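# Drive the utility cart into the yellow parking bay

## Task

Get the utility cart into the yellow bay so that each of its four wheels sits fully inside the taped outline and none rests on the tape. Whatever load the cart carries must stay on it without overhanging any edge. The robot must not topple or finish tilted, as that is a failure. The cart must stay parked on its own at the end, not held there by the robot.

## Robot and tools

Robot: a mobile base with a central column, a tilting head carrying two cameras, and two six-joint arms (left and right), each ending in a two-finger gripper. Folded, it is 0.73 m long, 0.62 m wide, 1.88 m tall, with its front 0.40 m ahead of the column. The base drives forward/back and turns in place; it cannot move sideways. Hands cannot reach the floor (lowest about 0.47 m up).

Frames: the base frame sits on the floor between the drive wheels under the column, x forward, y left, z up. left_hand and right_hand are reported in it; each is the point where the fingers meet (tips 8 mm further), with the hand's z axis along the fingers and y along the opening. The odometry frame is the base frame as it was when the scene began. base_odometry counts wheel turns only, so slip shows up as false travel; heading is positive leftward, -3.142 to 3.142.

execute_actions: argument actions is a list holding one action or none (empty just reports state and images). An action may contain base, joints, or both, plus optional speeds; its motions start together.
- base: exactly one key. translate_m is a relative drive in metres from where the base last measured itself, forward positive, -3 to 3. rotate_rad is a relative turn in radians, left (counter-clockwise from above) positive, -3.2 to 3.2. A drive or turn needing more than 8.667 s at its top speed is refused.
- joints: absolute targets by name, in radians except grippers. head_tilt_rad -0.61 to 1.308 (0 about level, positive tilts down). Each arm: joint1 -2.879 to 2.879, joint2 0 to 3.141, joint3 0 to 3.019, joint4 -1.692 to 1.57, joint5 -1.57 to 1.57 (positive swings hand to robot's right), joint6 -2.094 to 2.094 (roll, positive clockwise seen from behind). left_gripper_m / right_gripper_m 0 to 0.093 m, the fingertip gap. Names are left_joint1_rad ... right_joint6_rad.
- speeds: caps for this action only, translate_m 0.05 to 0.8 m/s, rotate_rad 0.1 to 1 rad/s; the maximum is the default. It does not slow arms.
- cameras: list from cam_head_left, cam_head_right, cam_left_wrist, cam_right_wrist, nav_camera, all; omitted/null/all gives every camera, [] gives none.
Any unknown key or value outside its range makes the whole call refused with no motion. A joint or the base omitted from an action may keep driving toward an earlier target.

wait: seconds 0 to 10; commands nothing, returns state and images. zoom_image: camera plus region [x0, y0, x1, y1] in pixels of that camera's latest full 672x504 image, at most 504 by 504. finished_scene: scene number; ends the scene irreversibly and reports success. Sending a reply without any tool call ends everything.

Arm geometry (typical): with joint1 at -1.57 (left) or 1.57 (right) and joints 5, 6 at 0, the arm lies in a vertical plane straight ahead, 0.23 m beside the column. With a = j2 - 0.35, b = 1.05 + j2 - j3, c = b - j4: hand is 0.12 + 0.39 sin a + 0.38 cos b + 0.25 cos c ahead and 1.46 + 0.39 cos a - 0.38 sin b - 0.25 sin c up. Example j2, j3, j4 = 0.93, 0.78, 0.14 gives 0.60 m ahead, 1.21 m up. Real hands sit up to ~5 cm lower and nearer (12 cm with heavy loads). Tiny joint changes (under ~0.03 rad, 0.08 for j2/j3) may not move anything; approach contacts in ~0.05 rad steps from the last target. A gripper grasps by commanding a gap smaller than the object; a reading at least 0.002 above target means something is held.

Result lines: base_status and joint_status give how each motion ended: done, off_target, contact_stop (base only, a stalled wheel), time_out, not_followed, limit_stop_at_motor_heat. "joint command not followed" with a cause: line means a safety check blocked an arm near itself, the other arm, the body or a room object; back each moved joint off by 0.05 rad or more, or drive away. on_its_own lists things not commanded, where "held at" is a held target. motor_effort lists only left_wheel and right_wheel in percent (positive pushes forward, bracket is peak); readings outside the rest range suggest pushing or a bump under a wheel. wheel_motors_off is 1 while the wheels are cut. base_tilt is in degrees, forward and right positive, with ~1 degree fixed bias. turned_by_wheels vs turned_by_imu differing by over ~4 % and at least 0.05 rad means slip or collision, and heading is off by that gap. Motor temperatures give one number per arm joint.

Cameras: head cameras at 1.47 to 1.58 m look forward, tilted by head_tilt_rad; straight ahead may be up to ~0.3 rad off image centre. nav_camera is at the base front, 0.23 m up, nearly level. Wrist cameras look along the fingers, angled 0.62 rad toward the hand's +x; picture right is the hand's -y. Intrinsics K are given for 672x504 images.

Avoid: after contact_stop, back up 0.05 m before repeating or turning. A base pushing hard ~3 s cuts both wheel motors for 2 s (time_out, base not holding). Tabletops 0.30 to 1.20 m high can slide over the base and strike the column. A drop of 0.5 degrees or more in forward tilt means the robot leans back; reverse 0.05 m. Blocked arms keep pushing and overheat (worst with joint5 far over); resend the reported positions to relax them. At 100 °C an arm goes limp and drops its load. Never let the arms collide or press on each other. Don't drop, slam or shove objects hard, and don't let the cart's load fall. Something may occasionally nudge loose objects. One reported stop skips the rest of that reply's motion calls.

Each tool is called after "Request:" as name(argument=value, ...) on one line, values as JSON.

## Session

I'll start by looking at the current state and the camera images.

Request:
execute_actions(actions=[])

Scene clock: 0.00 s.
Motor temperatures (°C, as the motors report them): left_arm=[23 22 21 24 22 22] | right_arm=[24 21 22 21 21 23]
base_odometry: x=+0.000 y=+0.000 heading=+0.000 (m, m, rad; odometry frame)
turned_by_wheels: +0.000 (rad since the last result)
turned_by_imu: +0.000 (rad since the last result)
base_tilt: forward=-0.1 right=+0.1 (deg)
base_status: not commanded
joint_positions: head_tilt_rad=+0.866 left_joint1_rad=-1.557 left_joint2_rad=+0.896 left_joint3_rad=+0.389 left_joint4_rad=-0.994 left_joint5_rad=+0.018 left_joint6_rad=-0.071 left_gripper_m=+0.095 right_joint1_rad=+1.572 right_joint2_rad=+0.906 right_joint3_rad=+0.405 right_joint4_rad=-0.978 right_joint5_rad=-0.027 right_joint6_rad=+0.065 right_gripper_m=+0.095
joint_status: not commanded
wheel_motors_off: 0
motor_effort: left_wheel=+5 right_wheel=+3 (%)
left_hand: x=+0.1273 y=+0.2239 z=+1.2652 quat_wxyz=(+0.470, +0.041, -0.882, -0.012) (m; base frame)
right_hand: x=+0.1363 y=-0.2206 z=+1.2586 quat_wxyz=(+0.460, -0.034, -0.887, +0.003) (m; base frame)
pictures: cam_head_left, cam_head_right, cam_left_wrist, cam_right_wrist, nav_camera
Images, in order (width x height): cam_head_left 672x504, cam_head_right 672x504, cam_left_wrist 672x504, cam_right_wrist 672x504, nav_camera 672x504.

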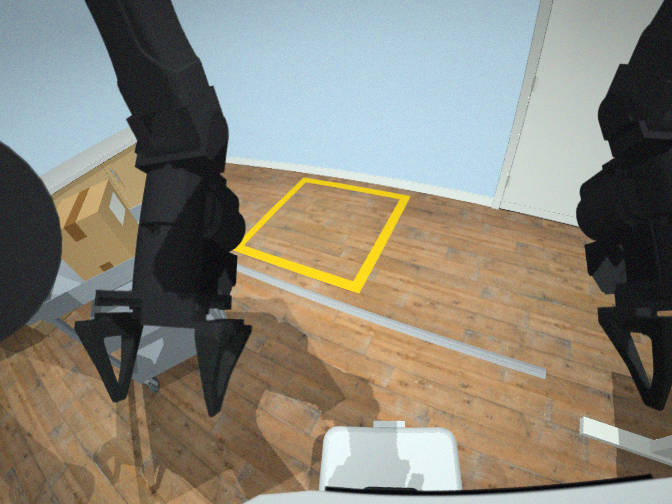

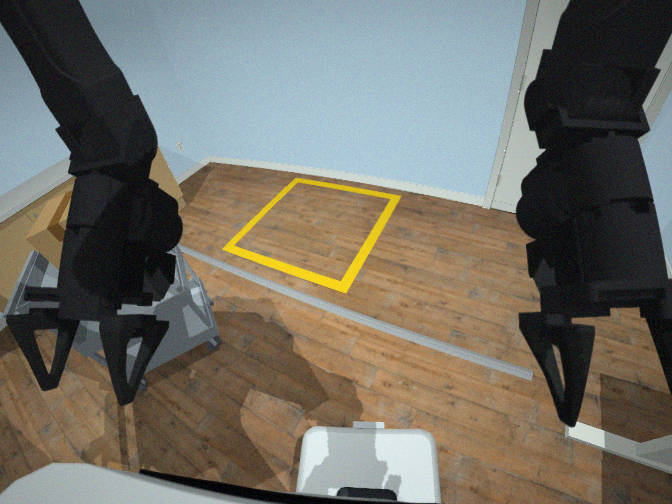

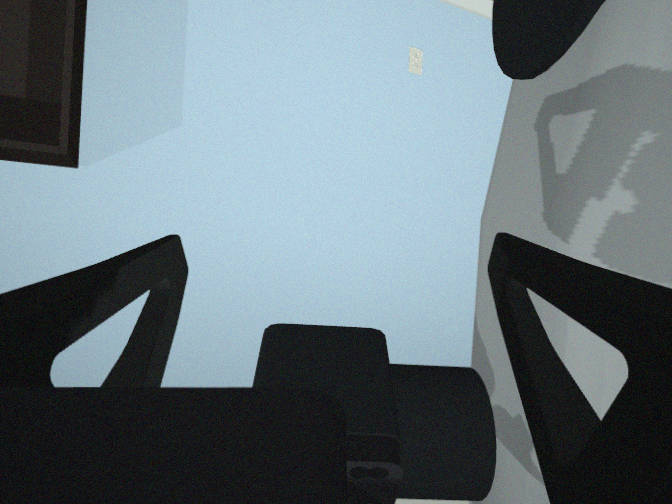

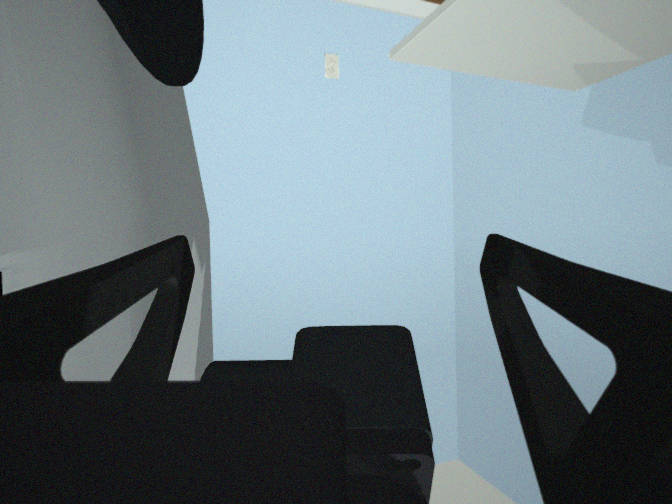

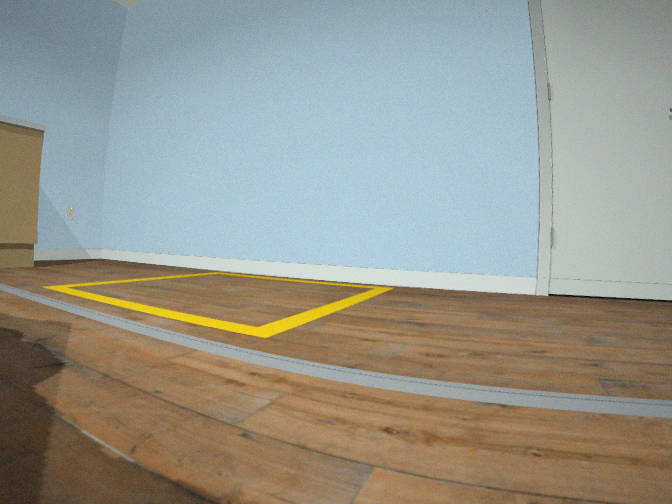

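Request:
execute_actions(actions=[{"base": {"rotate_rad": 0.8}}], cameras=["cam_head_left", "cam_head_right", "nav_camera"])

Scene clock: 2.20 s.
Motor temperatures (°C, as the motors report them): left_arm=[23 23 21 24 22 22] | right_arm=[24 21 22 21 21 23]
base_odometry: x=+0.000 y=+0.000 heading=+0.799 (m, m, rad; odometry frame)
turned_by_wheels: +0.799 (rad since the last result)
turned_by_imu: +0.788 (rad since the last result)
base_tilt: forward=-0.1 right=+0.1 (deg)
base_status: done
joint_positions: head_tilt_rad=+0.866 left_joint1_rad=-1.557 left_joint2_rad=+0.896 left_joint3_rad=+0.389 left_joint4_rad=-0.994 left_joint5_rad=+0.018 left_joint6_rad=-0.071 left_gripper_m=+0.095 right_joint1_rad=+1.572 right_joint2_rad=+0.906 right_joint3_rad=+0.405 right_joint4_rad=-0.978 right_joint5_rad=-0.027 right_joint6_rad=+0.065 right_gripper_m=+0.095
joint_status: not commanded
wheel_motors_off: 0
motor_effort: left_wheel=-2(50) right_wheel=+2(29) (%)
left_hand: x=+0.1273 y=+0.2239 z=+1.2652 quat_wxyz=(+0.470, +0.041, -0.882, -0.012) (m; base frame)
right_hand: x=+0.1363 y=-0.2206 z=+1.2586 quat_wxyz=(+0.460, -0.034, -0.887, +0.003) (m; base frame)
pictures: cam_head_left, cam_head_right, nav_camera
Images, in order (width x height): cam_head_left 672x504, cam_head_right 672x504, nav_camera 672x504.

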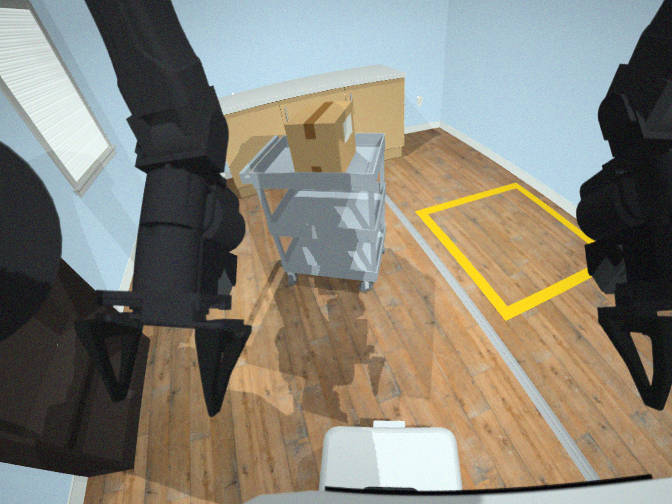

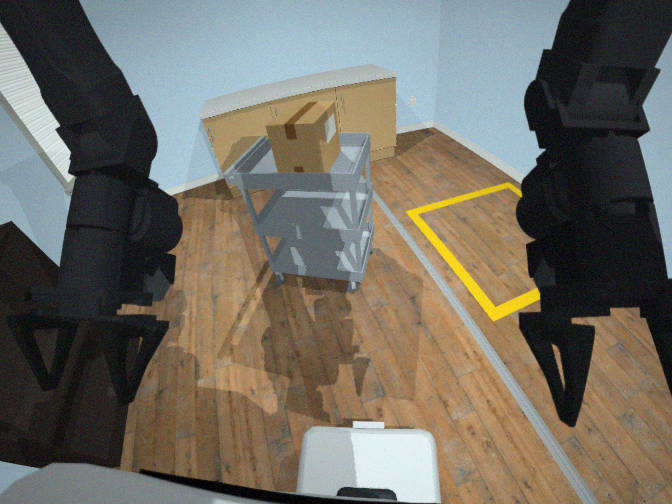

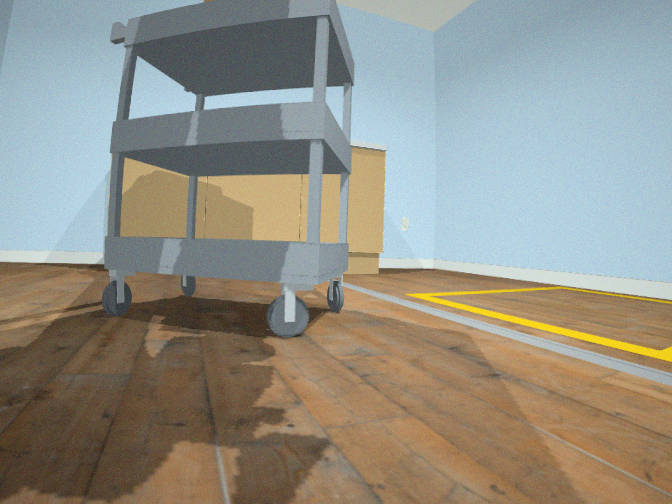

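Request:
zoom_image(camera="cam_head_left", region=[200, 60, 460, 320])

Request:
zoom_image(camera="nav_camera", region=[60, 200, 420, 380])

Region (200, 60, 460, 320) of cam_head_left's 672x504 image, scaled by 1.938, with more detail than that image has.

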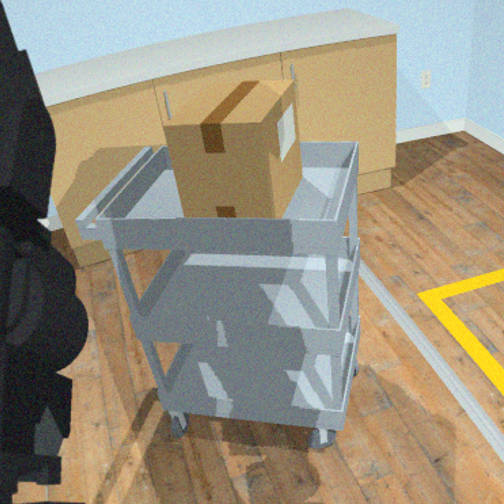

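Region (60, 200, 420, 380) of nav_camera's 672x504 image, scaled by 1.400, with more detail than that image has.

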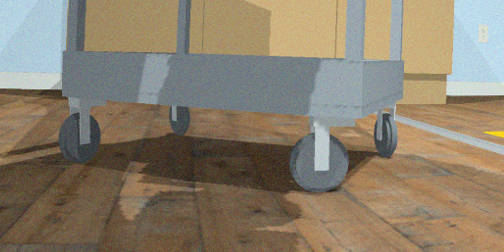

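Request:
execute_actions(actions=[{"base": {"rotate_rad": 0.725}, "joints": {"head_tilt_rad": 0.7}}], cameras=["cam_head_left", "cam_head_right", "nav_camera"])

Scene clock: 9.73 s.
Motor temperatures (°C, as the motors report them): left_arm=[23 23 21 24 22 22] | right_arm=[24 21 22 21 21 23]
base_odometry: x=+0.000 y=+0.000 heading=+1.524 (m, m, rad; odometry frame)
turned_by_wheels: +0.725 (rad since the last result)
turned_by_imu: +0.718 (rad since the last result)
base_tilt: forward=-0.1 right=+0.0 (deg)
base_status: done
joint_positions: head_tilt_rad=+0.717 left_joint1_rad=-1.557 left_joint2_rad=+0.896 left_joint3_rad=+0.389 left_joint4_rad=-0.994 left_joint5_rad=+0.018 left_joint6_rad=-0.071 left_gripper_m=+0.095 right_joint1_rad=+1.572 right_joint2_rad=+0.906 right_joint3_rad=+0.405 right_joint4_rad=-0.978 right_joint5_rad=-0.027 right_joint6_rad=+0.065 right_gripper_m=+0.095
joint_status: all done
wheel_motors_off: 0
motor_effort: left_wheel=-3(29) right_wheel=+3(23) (%)
left_hand: x=+0.1273 y=+0.2239 z=+1.2652 quat_wxyz=(+0.470, +0.041, -0.882, -0.012) (m; base frame)
right_hand: x=+0.1363 y=-0.2206 z=+1.2586 quat_wxyz=(+0.460, -0.034, -0.887, +0.003) (m; base frame)
pictures: cam_head_left, cam_head_right, nav_camera
Images, in order (width x height): cam_head_left 672x504, cam_head_right 672x504, nav_camera 672x504.

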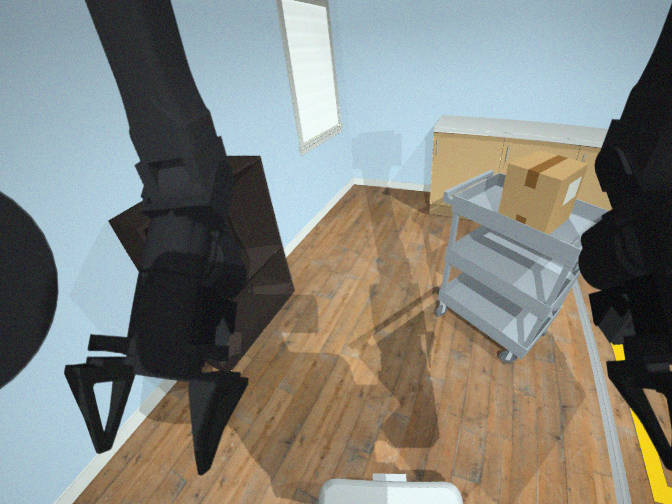

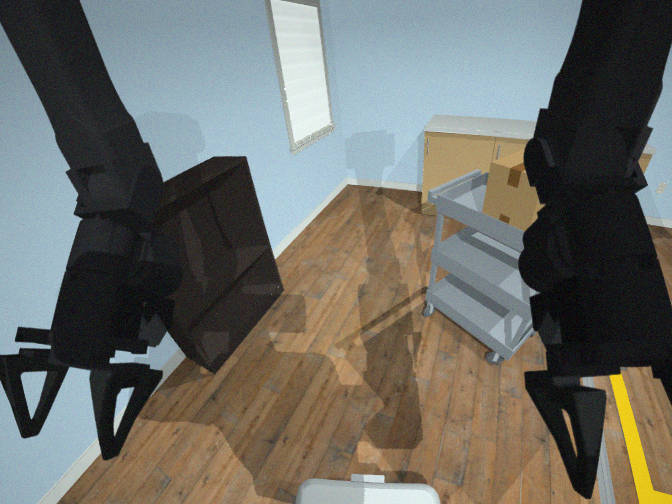

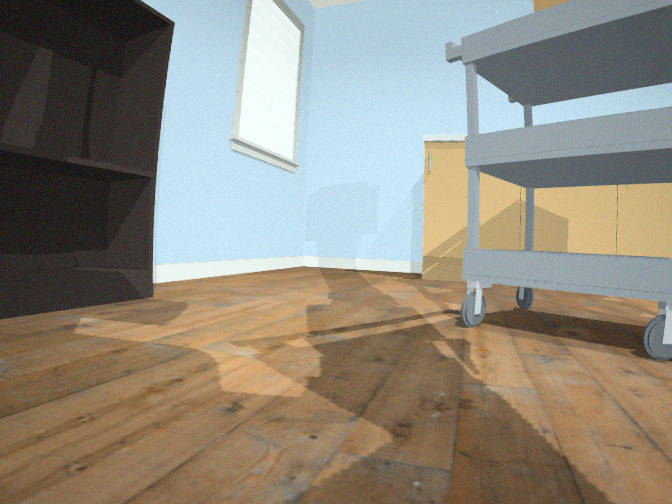

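Request:
zoom_image(camera="cam_head_left", region=[410, 140, 630, 380])

Request:
zoom_image(camera="nav_camera", region=[420, 200, 672, 380])

Region (410, 140, 630, 380) of cam_head_left's 672x504 image, scaled by 2.100, with more detail than that image has; it fills the left 462 columns of this view, and the rest is white.

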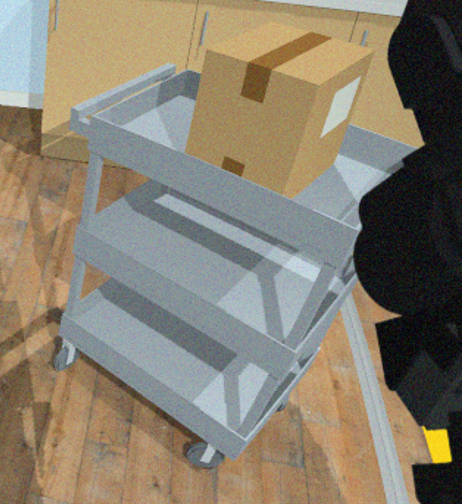

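Region (420, 200, 672, 380) of nav_camera's 672x504 image, scaled by 2.000, with more detail than that image has; it fills the top 360 rows of this view, and the rest is white.

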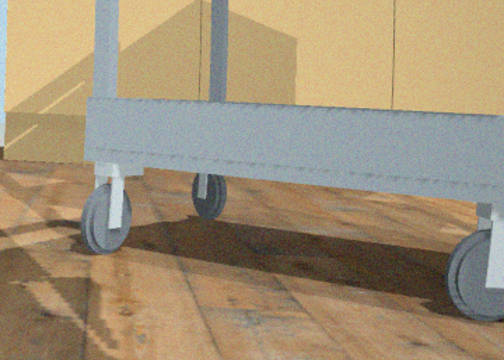

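Request:
execute_actions(actions=[{"base": {"rotate_rad": 0.05}}], cameras=["nav_camera"])

Request:
execute_actions(actions=[{"base": {"translate_m": 2.38}}], cameras=["cam_head_left", "nav_camera"])

Scene clock: 18.80 s.
Motor temperatures (°C, as the motors report them): left_arm=[23 23 21 24 22 22] | right_arm=[24 21 22 21 21 23]
base_odometry: x=+0.000 y=+0.000 heading=+1.573 (m, m, rad; odometry frame)
turned_by_wheels: +0.049 (rad since the last result)
turned_by_imu: +0.049 (rad since the last result)
base_tilt: forward=-0.1 right=+0.0 (deg)
base_status: done
joint_positions: head_tilt_rad=+0.717 left_joint1_rad=-1.557 left_joint2_rad=+0.896 left_joint3_rad=+0.389 left_joint4_rad=-0.994 left_joint5_rad=+0.018 left_joint6_rad=-0.071 left_gripper_m=+0.095 right_joint1_rad=+1.572 right_joint2_rad=+0.906 right_joint3_rad=+0.405 right_joint4_rad=-0.978 right_joint5_rad=-0.027 right_joint6_rad=+0.065 right_gripper_m=+0.095
joint_status: not commanded
wheel_motors_off: 0
motor_effort: left_wheel=-3(30) right_wheel=+3(28) (%)
left_hand: x=+0.1273 y=+0.2239 z=+1.2652 quat_wxyz=(+0.470, +0.041, -0.882, -0.012) (m; base frame)
right_hand: x=+0.1363 y=-0.2206 z=+1.2586 quat_wxyz=(+0.460, -0.034, -0.887, +0.003) (m; base frame)
pictures: nav_camera
Images, in order (width x height): nav_camera 672x504.

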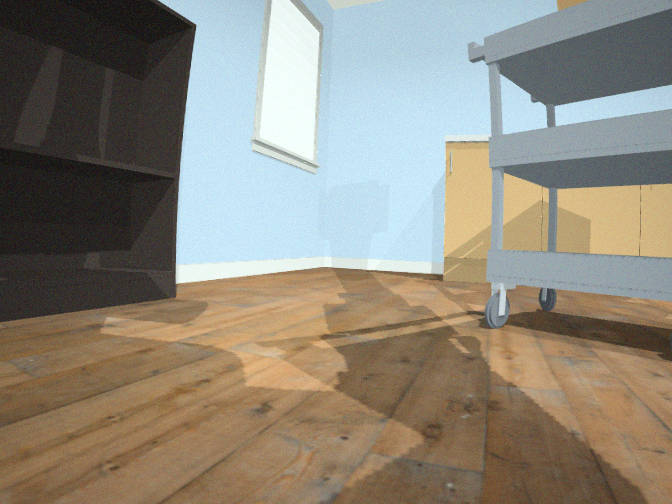

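Scene clock: 23.83 s.
Motor temperatures (°C, as the motors report them): left_arm=[23 23 21 24 22 22] | right_arm=[24 21 22 21 21 23]
base_odometry: x=-0.007 y=+2.380 heading=+1.574 (m, m, rad; odometry frame)
turned_by_wheels: +0.000 (rad since the last result)
turned_by_imu: +0.006 (rad since the last result)
base_tilt: forward=-0.1 right=+0.2 (deg)
base_status: done
joint_positions: head_tilt_rad=+0.716 left_joint1_rad=-1.557 left_joint2_rad=+0.896 left_joint3_rad=+0.389 left_joint4_rad=-0.994 left_joint5_rad=+0.018 left_joint6_rad=-0.071 left_gripper_m=+0.095 right_joint1_rad=+1.572 right_joint2_rad=+0.906 right_joint3_rad=+0.403 right_joint4_rad=-0.978 right_joint5_rad=-0.027 right_joint6_rad=+0.065 right_gripper_m=+0.095
joint_status: not commanded
wheel_motors_off: 0
motor_effort: left_wheel=+2(68) right_wheel=+0(49) (%)
left_hand: x=+0.1275 y=+0.2239 z=+1.2651 quat_wxyz=(+0.469, +0.041, -0.882, -0.012) (m; base frame)
right_hand: x=+0.1353 y=-0.2206 z=+1.2590 quat_wxyz=(+0.461, -0.034, -0.887, +0.003) (m; base frame)
pictures: cam_head_left, nav_camera
Images, in order (width x height): cam_head_left 672x504, nav_camera 672x504.

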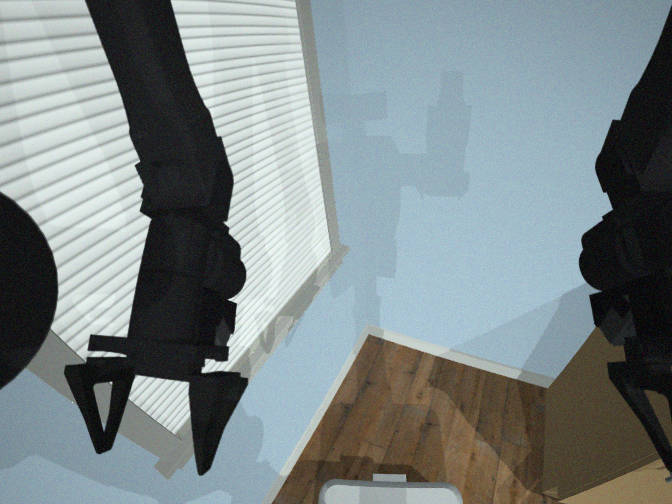

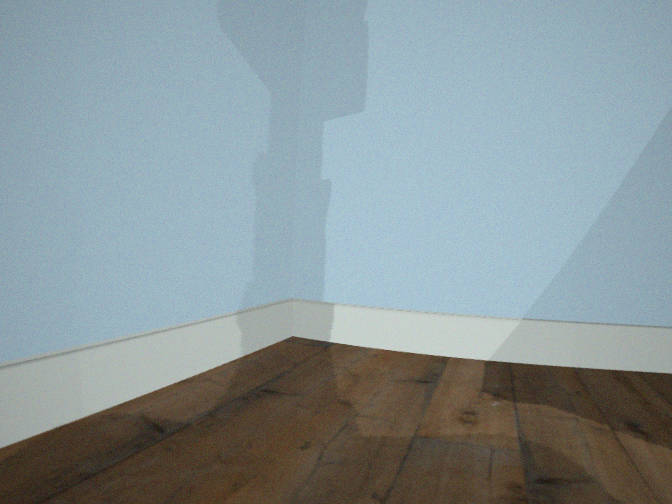

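Request:
execute_actions(actions=[{"base": {"rotate_rad": -2.485}, "joints": {"head_tilt_rad": 0.85, "left_joint1_rad": -1.57, "left_joint2_rad": 1.45, "left_joint3_rad": 0.90, "left_joint4_rad": 0.04, "left_joint5_rad": 0, "left_joint6_rad": 0, "right_joint1_rad": 1.57, "right_joint2_rad": 1.45, "right_joint3_rad": 0.90, "right_joint4_rad": 0.04, "right_joint5_rad": 0, "right_joint6_rad": 0}}])

Scene clock: 28.30 s.
Motor temperatures (°C, as the motors report them): left_arm=[23 23 21 24 22 22] | right_arm=[24 21 22 21 21 23]
base_odometry: x=-0.007 y=+2.380 heading=-0.911 (m, m, rad; odometry frame)
turned_by_wheels: -2.484 (rad since the last result)
turned_by_imu: -2.458 (rad since the last result)
base_tilt: forward=+0.0 right=+0.1 (deg)
base_status: done
joint_positions: head_tilt_rad=+0.851 left_joint1_rad=-1.560 left_joint2_rad=+1.442 left_joint3_rad=+0.901 left_joint4_rad=+0.030 left_joint5_rad=+0.003 left_joint6_rad=-0.007 left_gripper_m=+0.095 right_joint1_rad=+1.571 right_joint2_rad=+1.452 right_joint3_rad=+0.902 right_joint4_rad=+0.028 right_joint5_rad=-0.002 right_joint6_rad=+0.011 right_gripper_m=+0.095
joint_status: all done
wheel_motors_off: 0
motor_effort: left_wheel=+4(44) right_wheel=-2(49) (%)
left_hand: x=+0.4624 y=+0.2303 z=+1.0044 quat_wxyz=(-0.006, +0.006, -1.000, -0.003) (m; base frame)
right_hand: x=+0.4584 y=-0.2250 z=+1.0011 quat_wxyz=(-0.001, -0.005, -1.000, -0.001) (m; base frame)
pictures: cam_head_left, cam_head_right, cam_left_wrist, cam_right_wrist, nav_camera
Images, in order (width x height): cam_head_left 672x504, cam_head_right 672x504, cam_left_wrist 672x504, cam_right_wrist 672x504, nav_camera 672x504.

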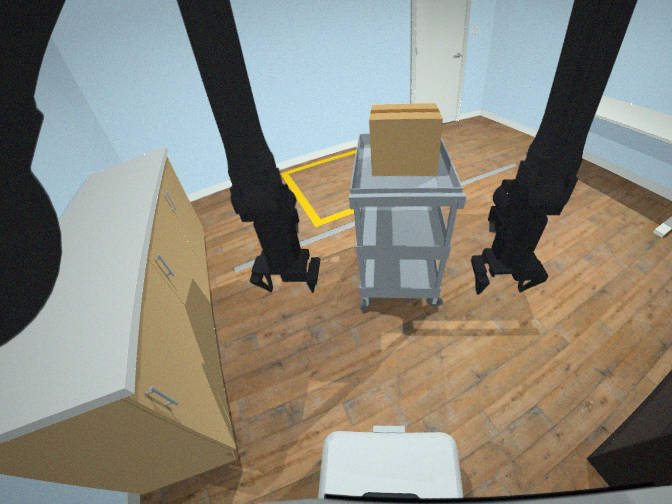

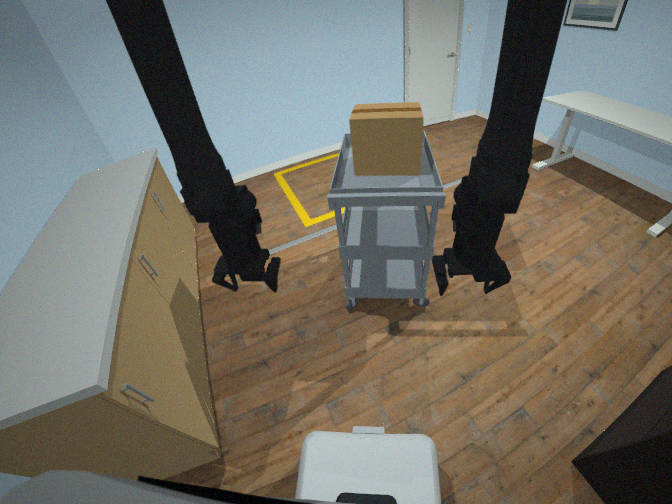

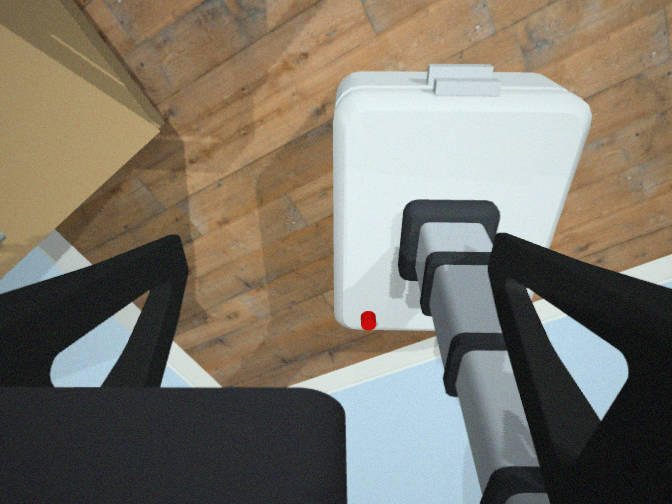

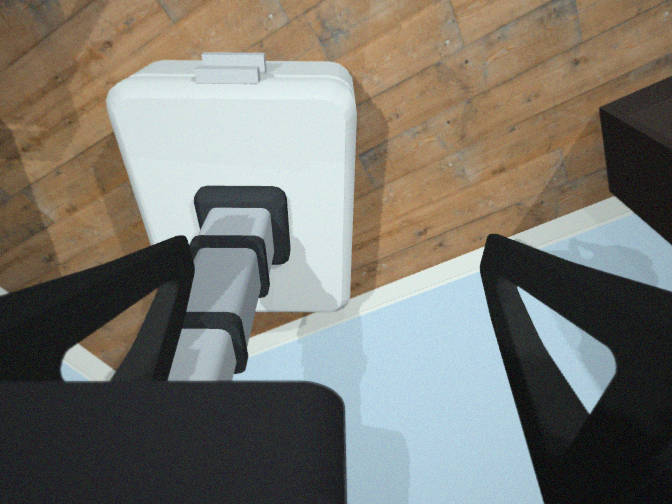

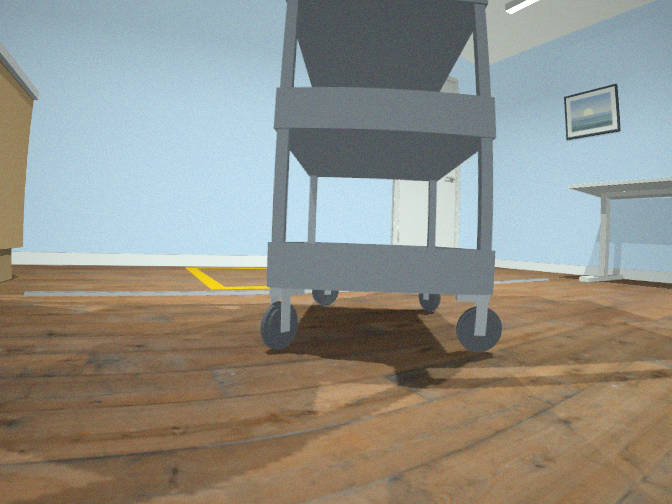

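Request:
zoom_image(camera="cam_head_left", region=[230, 90, 570, 330])

Request:
zoom_image(camera="cam_head_right", region=[200, 90, 540, 330])

Request:
zoom_image(camera="nav_camera", region=[230, 150, 530, 370])

Region (230, 90, 570, 330) of cam_head_left's 672x504 image, scaled by 1.482, with more detail than that image has; it fills the top 356 rows of this view, and the rest is white.

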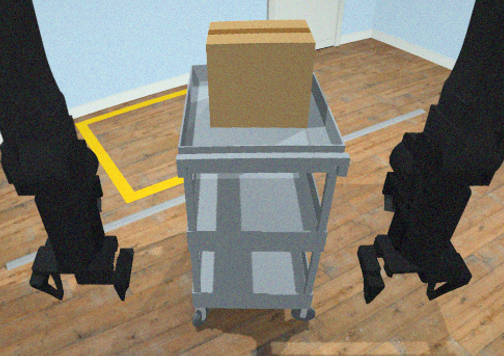

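Region (200, 90, 540, 330) of cam_head_right's 672x504 image, scaled by 1.482, with more detail than that image has; it fills the top 356 rows of this view, and the rest is white.

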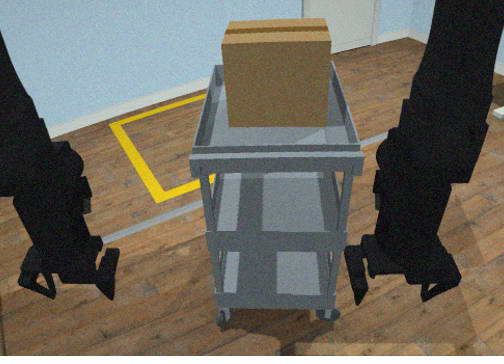

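Region (230, 150, 530, 370) of nav_camera's 672x504 image, scaled by 1.680, with more detail than that image has; it fills the top 370 rows of this view, and the rest is white.

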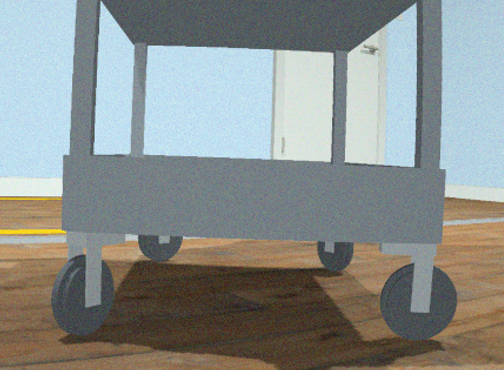

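Request:
execute_actions(actions=[{"base": {"rotate_rad": -0.092}, "joints": {"left_joint2_rad": 1.48, "left_joint3_rad": 0.80, "left_joint4_rad": 0.15, "right_joint2_rad": 1.48, "right_joint3_rad": 0.80, "right_joint4_rad": 0.15}}], cameras=["nav_camera"])

Scene clock: 32.20 s.
Motor temperatures (°C, as the motors report them): left_arm=[23 23 21 24 22 22] | right_arm=[24 21 22 21 21 23]
base_odometry: x=-0.007 y=+2.380 heading=-1.002 (m, m, rad; odometry frame)
turned_by_wheels: -0.092 (rad since the last result)
turned_by_imu: -0.091 (rad since the last result)
base_tilt: forward=-0.2 right=+0.0 (deg)
base_status: done
joint_positions: head_tilt_rad=+0.851 left_joint1_rad=-1.561 left_joint2_rad=+1.466 left_joint3_rad=+0.794 left_joint4_rad=+0.135 left_joint5_rad=+0.003 left_joint6_rad=-0.007 left_gripper_m=+0.095 right_joint1_rad=+1.571 right_joint2_rad=+1.479 right_joint3_rad=+0.796 right_joint4_rad=+0.132 right_joint5_rad=-0.002 right_joint6_rad=+0.011 right_gripper_m=+0.095
joint_status: all done
wheel_motors_off: 0
motor_effort: left_wheel=+2(31) right_wheel=-2(25) (%)
left_hand: x=+0.4107 y=+0.2294 z=+1.0003 quat_wxyz=(+0.006, +0.006, -1.000, -0.003) (m; base frame)
right_hand: x=+0.4052 y=-0.2252 z=+0.9965 quat_wxyz=(+0.013, -0.005, -1.000, -0.001) (m; base frame)
pictures: nav_camera
Images, in order (width x height): nav_camera 672x504.

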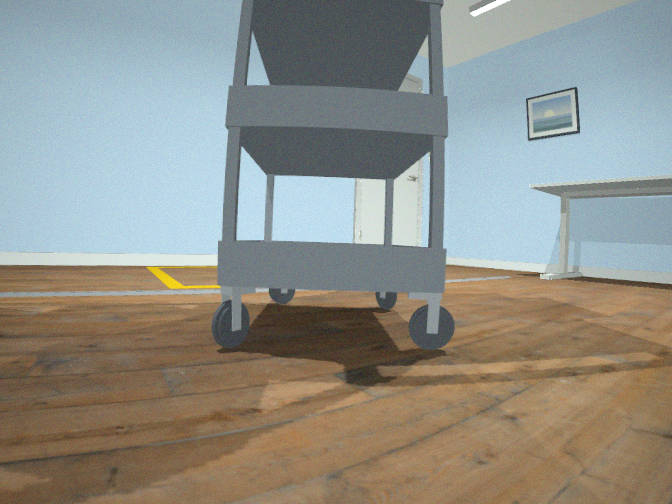

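Request:
execute_actions(actions=[{"base": {"translate_m": 0.68}, "joints": {"head_tilt_rad": 1.2}}])

Scene clock: 35.20 s.
Motor temperatures (°C, as the motors report them): left_arm=[23 23 21 24 22 22] | right_arm=[24 21 22 21 21 23]
base_odometry: x=+0.359 y=+1.807 heading=-1.002 (m, m, rad; odometry frame)
turned_by_wheels: +0.000 (rad since the last result)
turned_by_imu: +0.001 (rad since the last result)
base_tilt: forward=-0.1 right=+0.0 (deg)
base_status: done
joint_positions: head_tilt_rad=+1.198 left_joint1_rad=-1.561 left_joint2_rad=+1.466 left_joint3_rad=+0.801 left_joint4_rad=+0.139 left_joint5_rad=+0.003 left_joint6_rad=-0.007 left_gripper_m=+0.095 right_joint1_rad=+1.571 right_joint2_rad=+1.478 right_joint3_rad=+0.800 right_joint4_rad=+0.138 right_joint5_rad=-0.002 right_joint6_rad=+0.011 right_gripper_m=+0.095
joint_status: all done
wheel_motors_off: 0
motor_effort: left_wheel=+0(63) right_wheel=+2(50) (%)
left_hand: x=+0.4155 y=+0.2294 z=+0.9998 quat_wxyz=(+0.001, +0.006, -1.000, -0.003) (m; base frame)
right_hand: x=+0.4092 y=-0.2252 z=+0.9964 quat_wxyz=(+0.008, -0.005, -1.000, -0.001) (m; base frame)
pictures: cam_head_left, cam_head_right, cam_left_wrist, cam_right_wrist, nav_camera
Images, in order (width x height): cam_head_left 672x504, cam_head_right 672x504, cam_left_wrist 672x504, cam_right_wrist 672x504, nav_camera 672x504.

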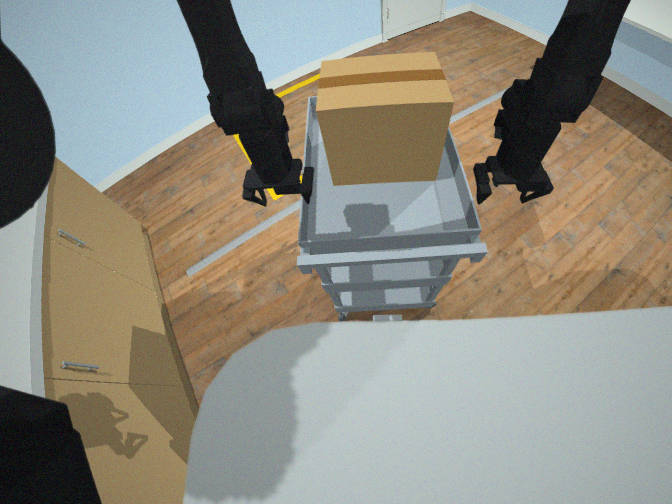

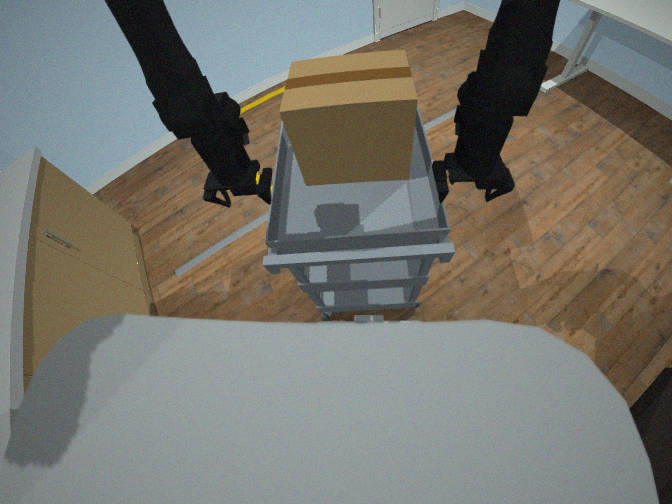

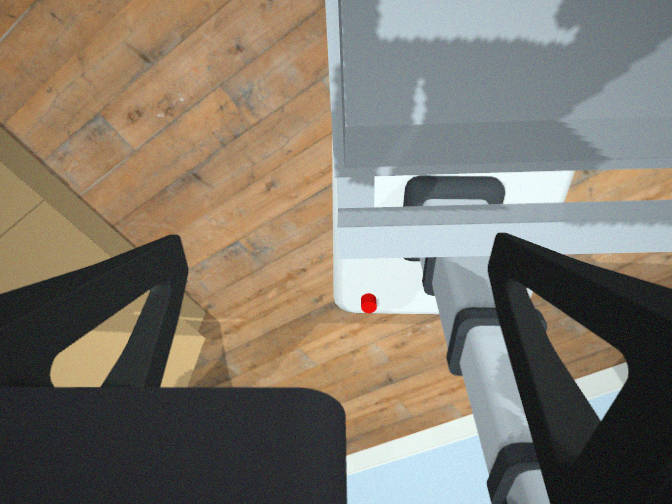

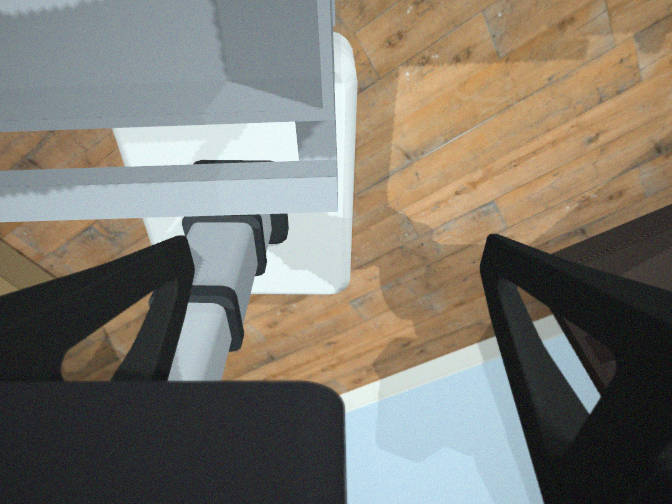

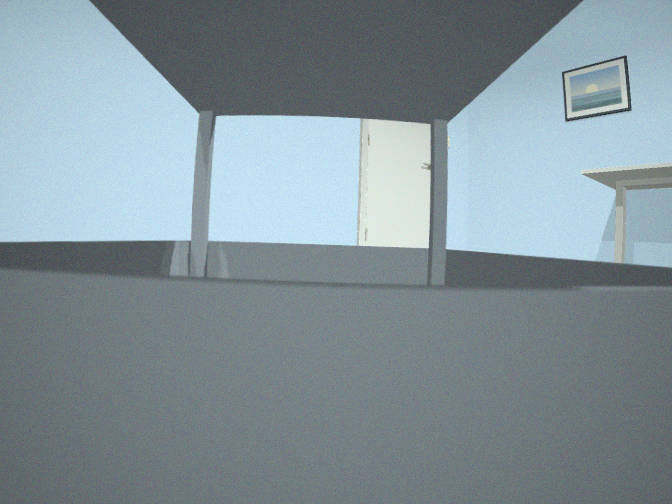

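Request:
execute_actions(actions=[{"base": {"translate_m": 0.03}, "speeds": {"translate_m": 0.1}, "joints": {"left_joint2_rad": 1.72, "left_joint3_rad": 1.01, "left_joint4_rad": 0.19, "right_joint2_rad": 1.72, "right_joint3_rad": 1.035, "right_joint4_rad": 0.17}}], cameras=["cam_head_left", "cam_left_wrist", "cam_right_wrist"])

Scene clock: 36.90 s.
Motor temperatures (°C, as the motors report them): left_arm=[23 24 21 24 22 22] | right_arm=[24 21 22 21 21 23]
base_odometry: x=+0.376 y=+1.782 heading=-1.002 (m, m, rad; odometry frame)
turned_by_wheels: +0.000 (rad since the last result)
turned_by_imu: +0.000 (rad since the last result)
base_tilt: forward=-0.1 right=+0.0 (deg)
base_status: done
joint_positions: head_tilt_rad=+1.199 left_joint1_rad=-1.561 left_joint2_rad=+1.715 left_joint3_rad=+1.009 left_joint4_rad=+0.184 left_joint5_rad=+0.003 left_joint6_rad=-0.007 left_gripper_m=+0.095 right_joint1_rad=+1.571 right_joint2_rad=+1.726 right_joint3_rad=+1.036 right_joint4_rad=+0.160 right_joint5_rad=-0.002 right_joint6_rad=+0.011 right_gripper_m=+0.095
joint_status: all done
wheel_motors_off: 0
motor_effort: left_wheel=+0(43) right_wheel=+1(32) (%)
left_hand: x=+0.4323 y=+0.2303 z=+0.9120 quat_wxyz=(-0.001, +0.006, -1.000, -0.003) (m; base frame)
right_hand: x=+0.4367 y=-0.2252 z=+0.9068 quat_wxyz=(+0.003, -0.005, -1.000, -0.001) (m; base frame)
pictures: cam_head_left, cam_left_wrist, cam_right_wrist
Images, in order (width x height): cam_head_left 672x504, cam_left_wrist 672x504, cam_right_wrist 672x504.

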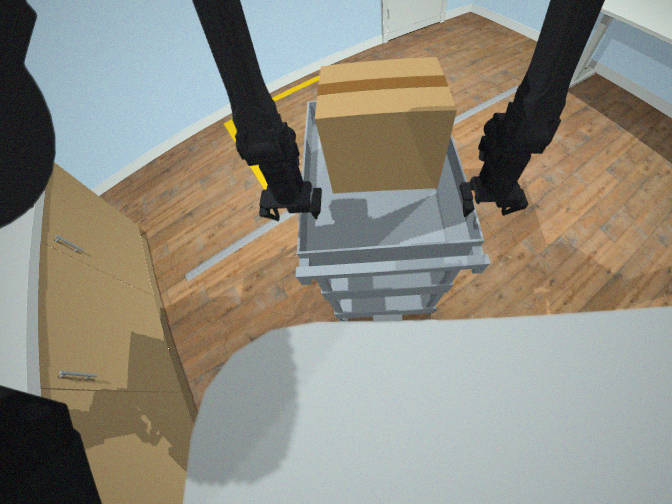

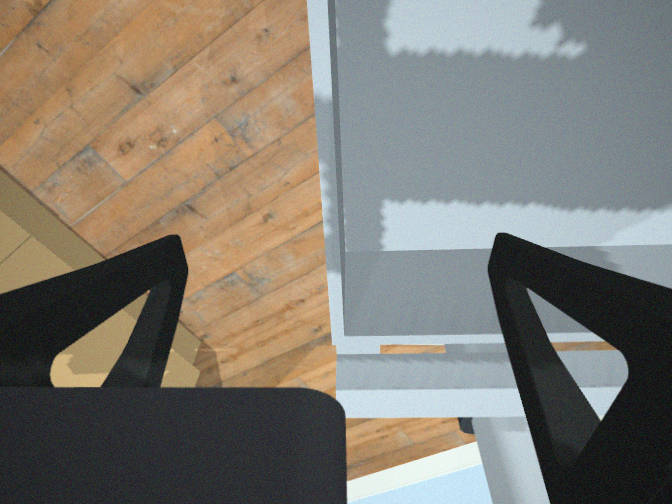

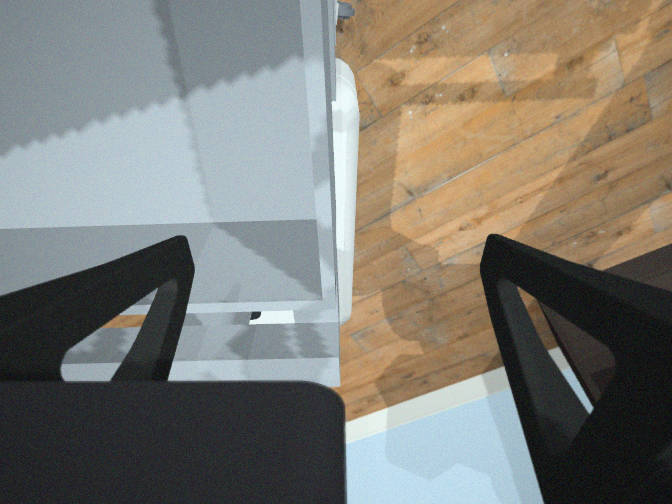

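Request:
execute_actions(actions=[{"joints": {"left_joint2_rad": 1.93, "left_joint3_rad": 1.195, "left_joint4_rad": 0.215, "right_joint2_rad": 1.915, "right_joint3_rad": 1.205, "right_joint4_rad": 0.195, "left_gripper_m": 0.045, "right_gripper_m": 0.045}}], cameras=["cam_head_left", "cam_left_wrist", "cam_right_wrist"])

Scene clock: 38.20 s.
Motor temperatures (°C, as the motors report them): left_arm=[23 24 21 24 22 22] | right_arm=[24 21 22 21 21 23]
base_odometry: x=+0.376 y=+1.782 heading=-1.002 (m, m, rad; odometry frame)
turned_by_wheels: +0.000 (rad since the last result)
turned_by_imu: +0.000 (rad since the last result)
base_tilt: forward=-0.1 right=+0.1 (deg)
base_status: not commanded
joint_positions: head_tilt_rad=+1.199 left_joint1_rad=-1.561 left_joint2_rad=+1.933 left_joint3_rad=+1.193 left_joint4_rad=+0.208 left_joint5_rad=+0.003 left_joint6_rad=-0.007 left_gripper_m=+0.045 right_joint1_rad=+1.571 right_joint2_rad=+1.925 right_joint3_rad=+1.205 right_joint4_rad=+0.185 right_joint5_rad=-0.002 right_joint6_rad=+0.011 right_gripper_m=+0.045
joint_status: all done
wheel_motors_off: 0
motor_effort: left_wheel=-1(3) right_wheel=+2(1) (%)
left_hand: x=+0.4246 y=+0.2309 z=+0.8312 quat_wxyz=(+0.004, +0.006, -1.000, -0.003) (m; base frame)
right_hand: x=+0.4311 y=-0.2253 z=+0.8325 quat_wxyz=(+0.006, -0.005, -1.000, -0.001) (m; base frame)
pictures: cam_head_left, cam_left_wrist, cam_right_wrist
Images, in order (width x height): cam_head_left 672x504, cam_left_wrist 672x504, cam_right_wrist 672x504.

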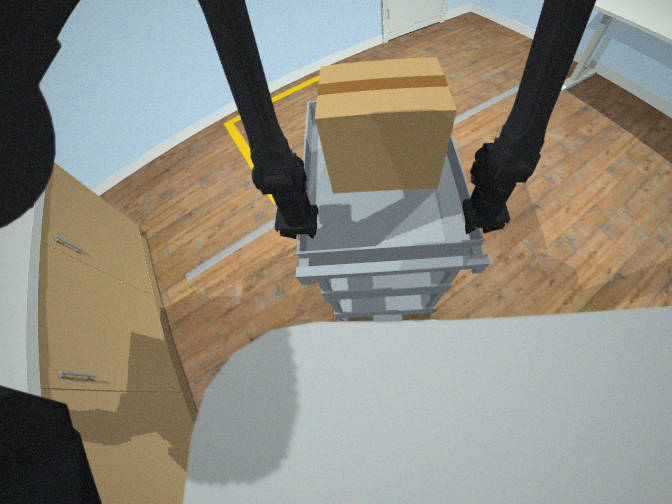

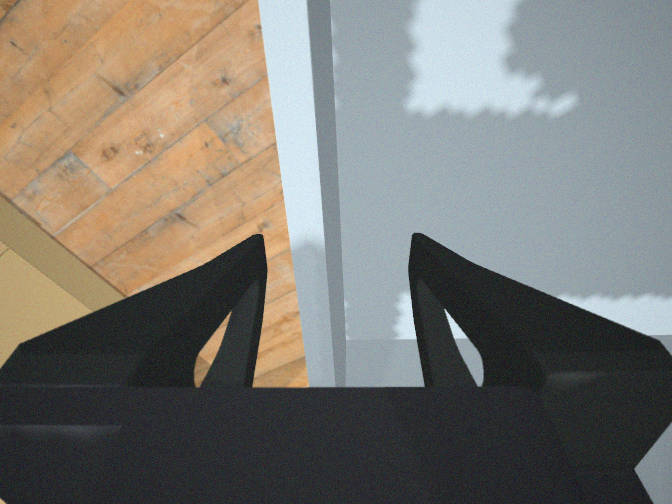

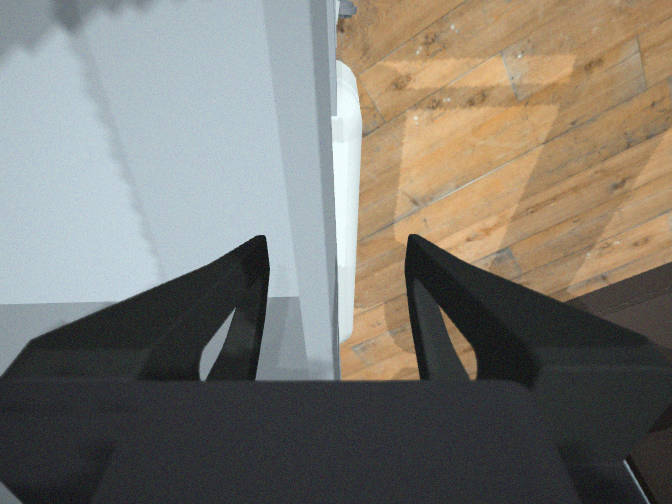

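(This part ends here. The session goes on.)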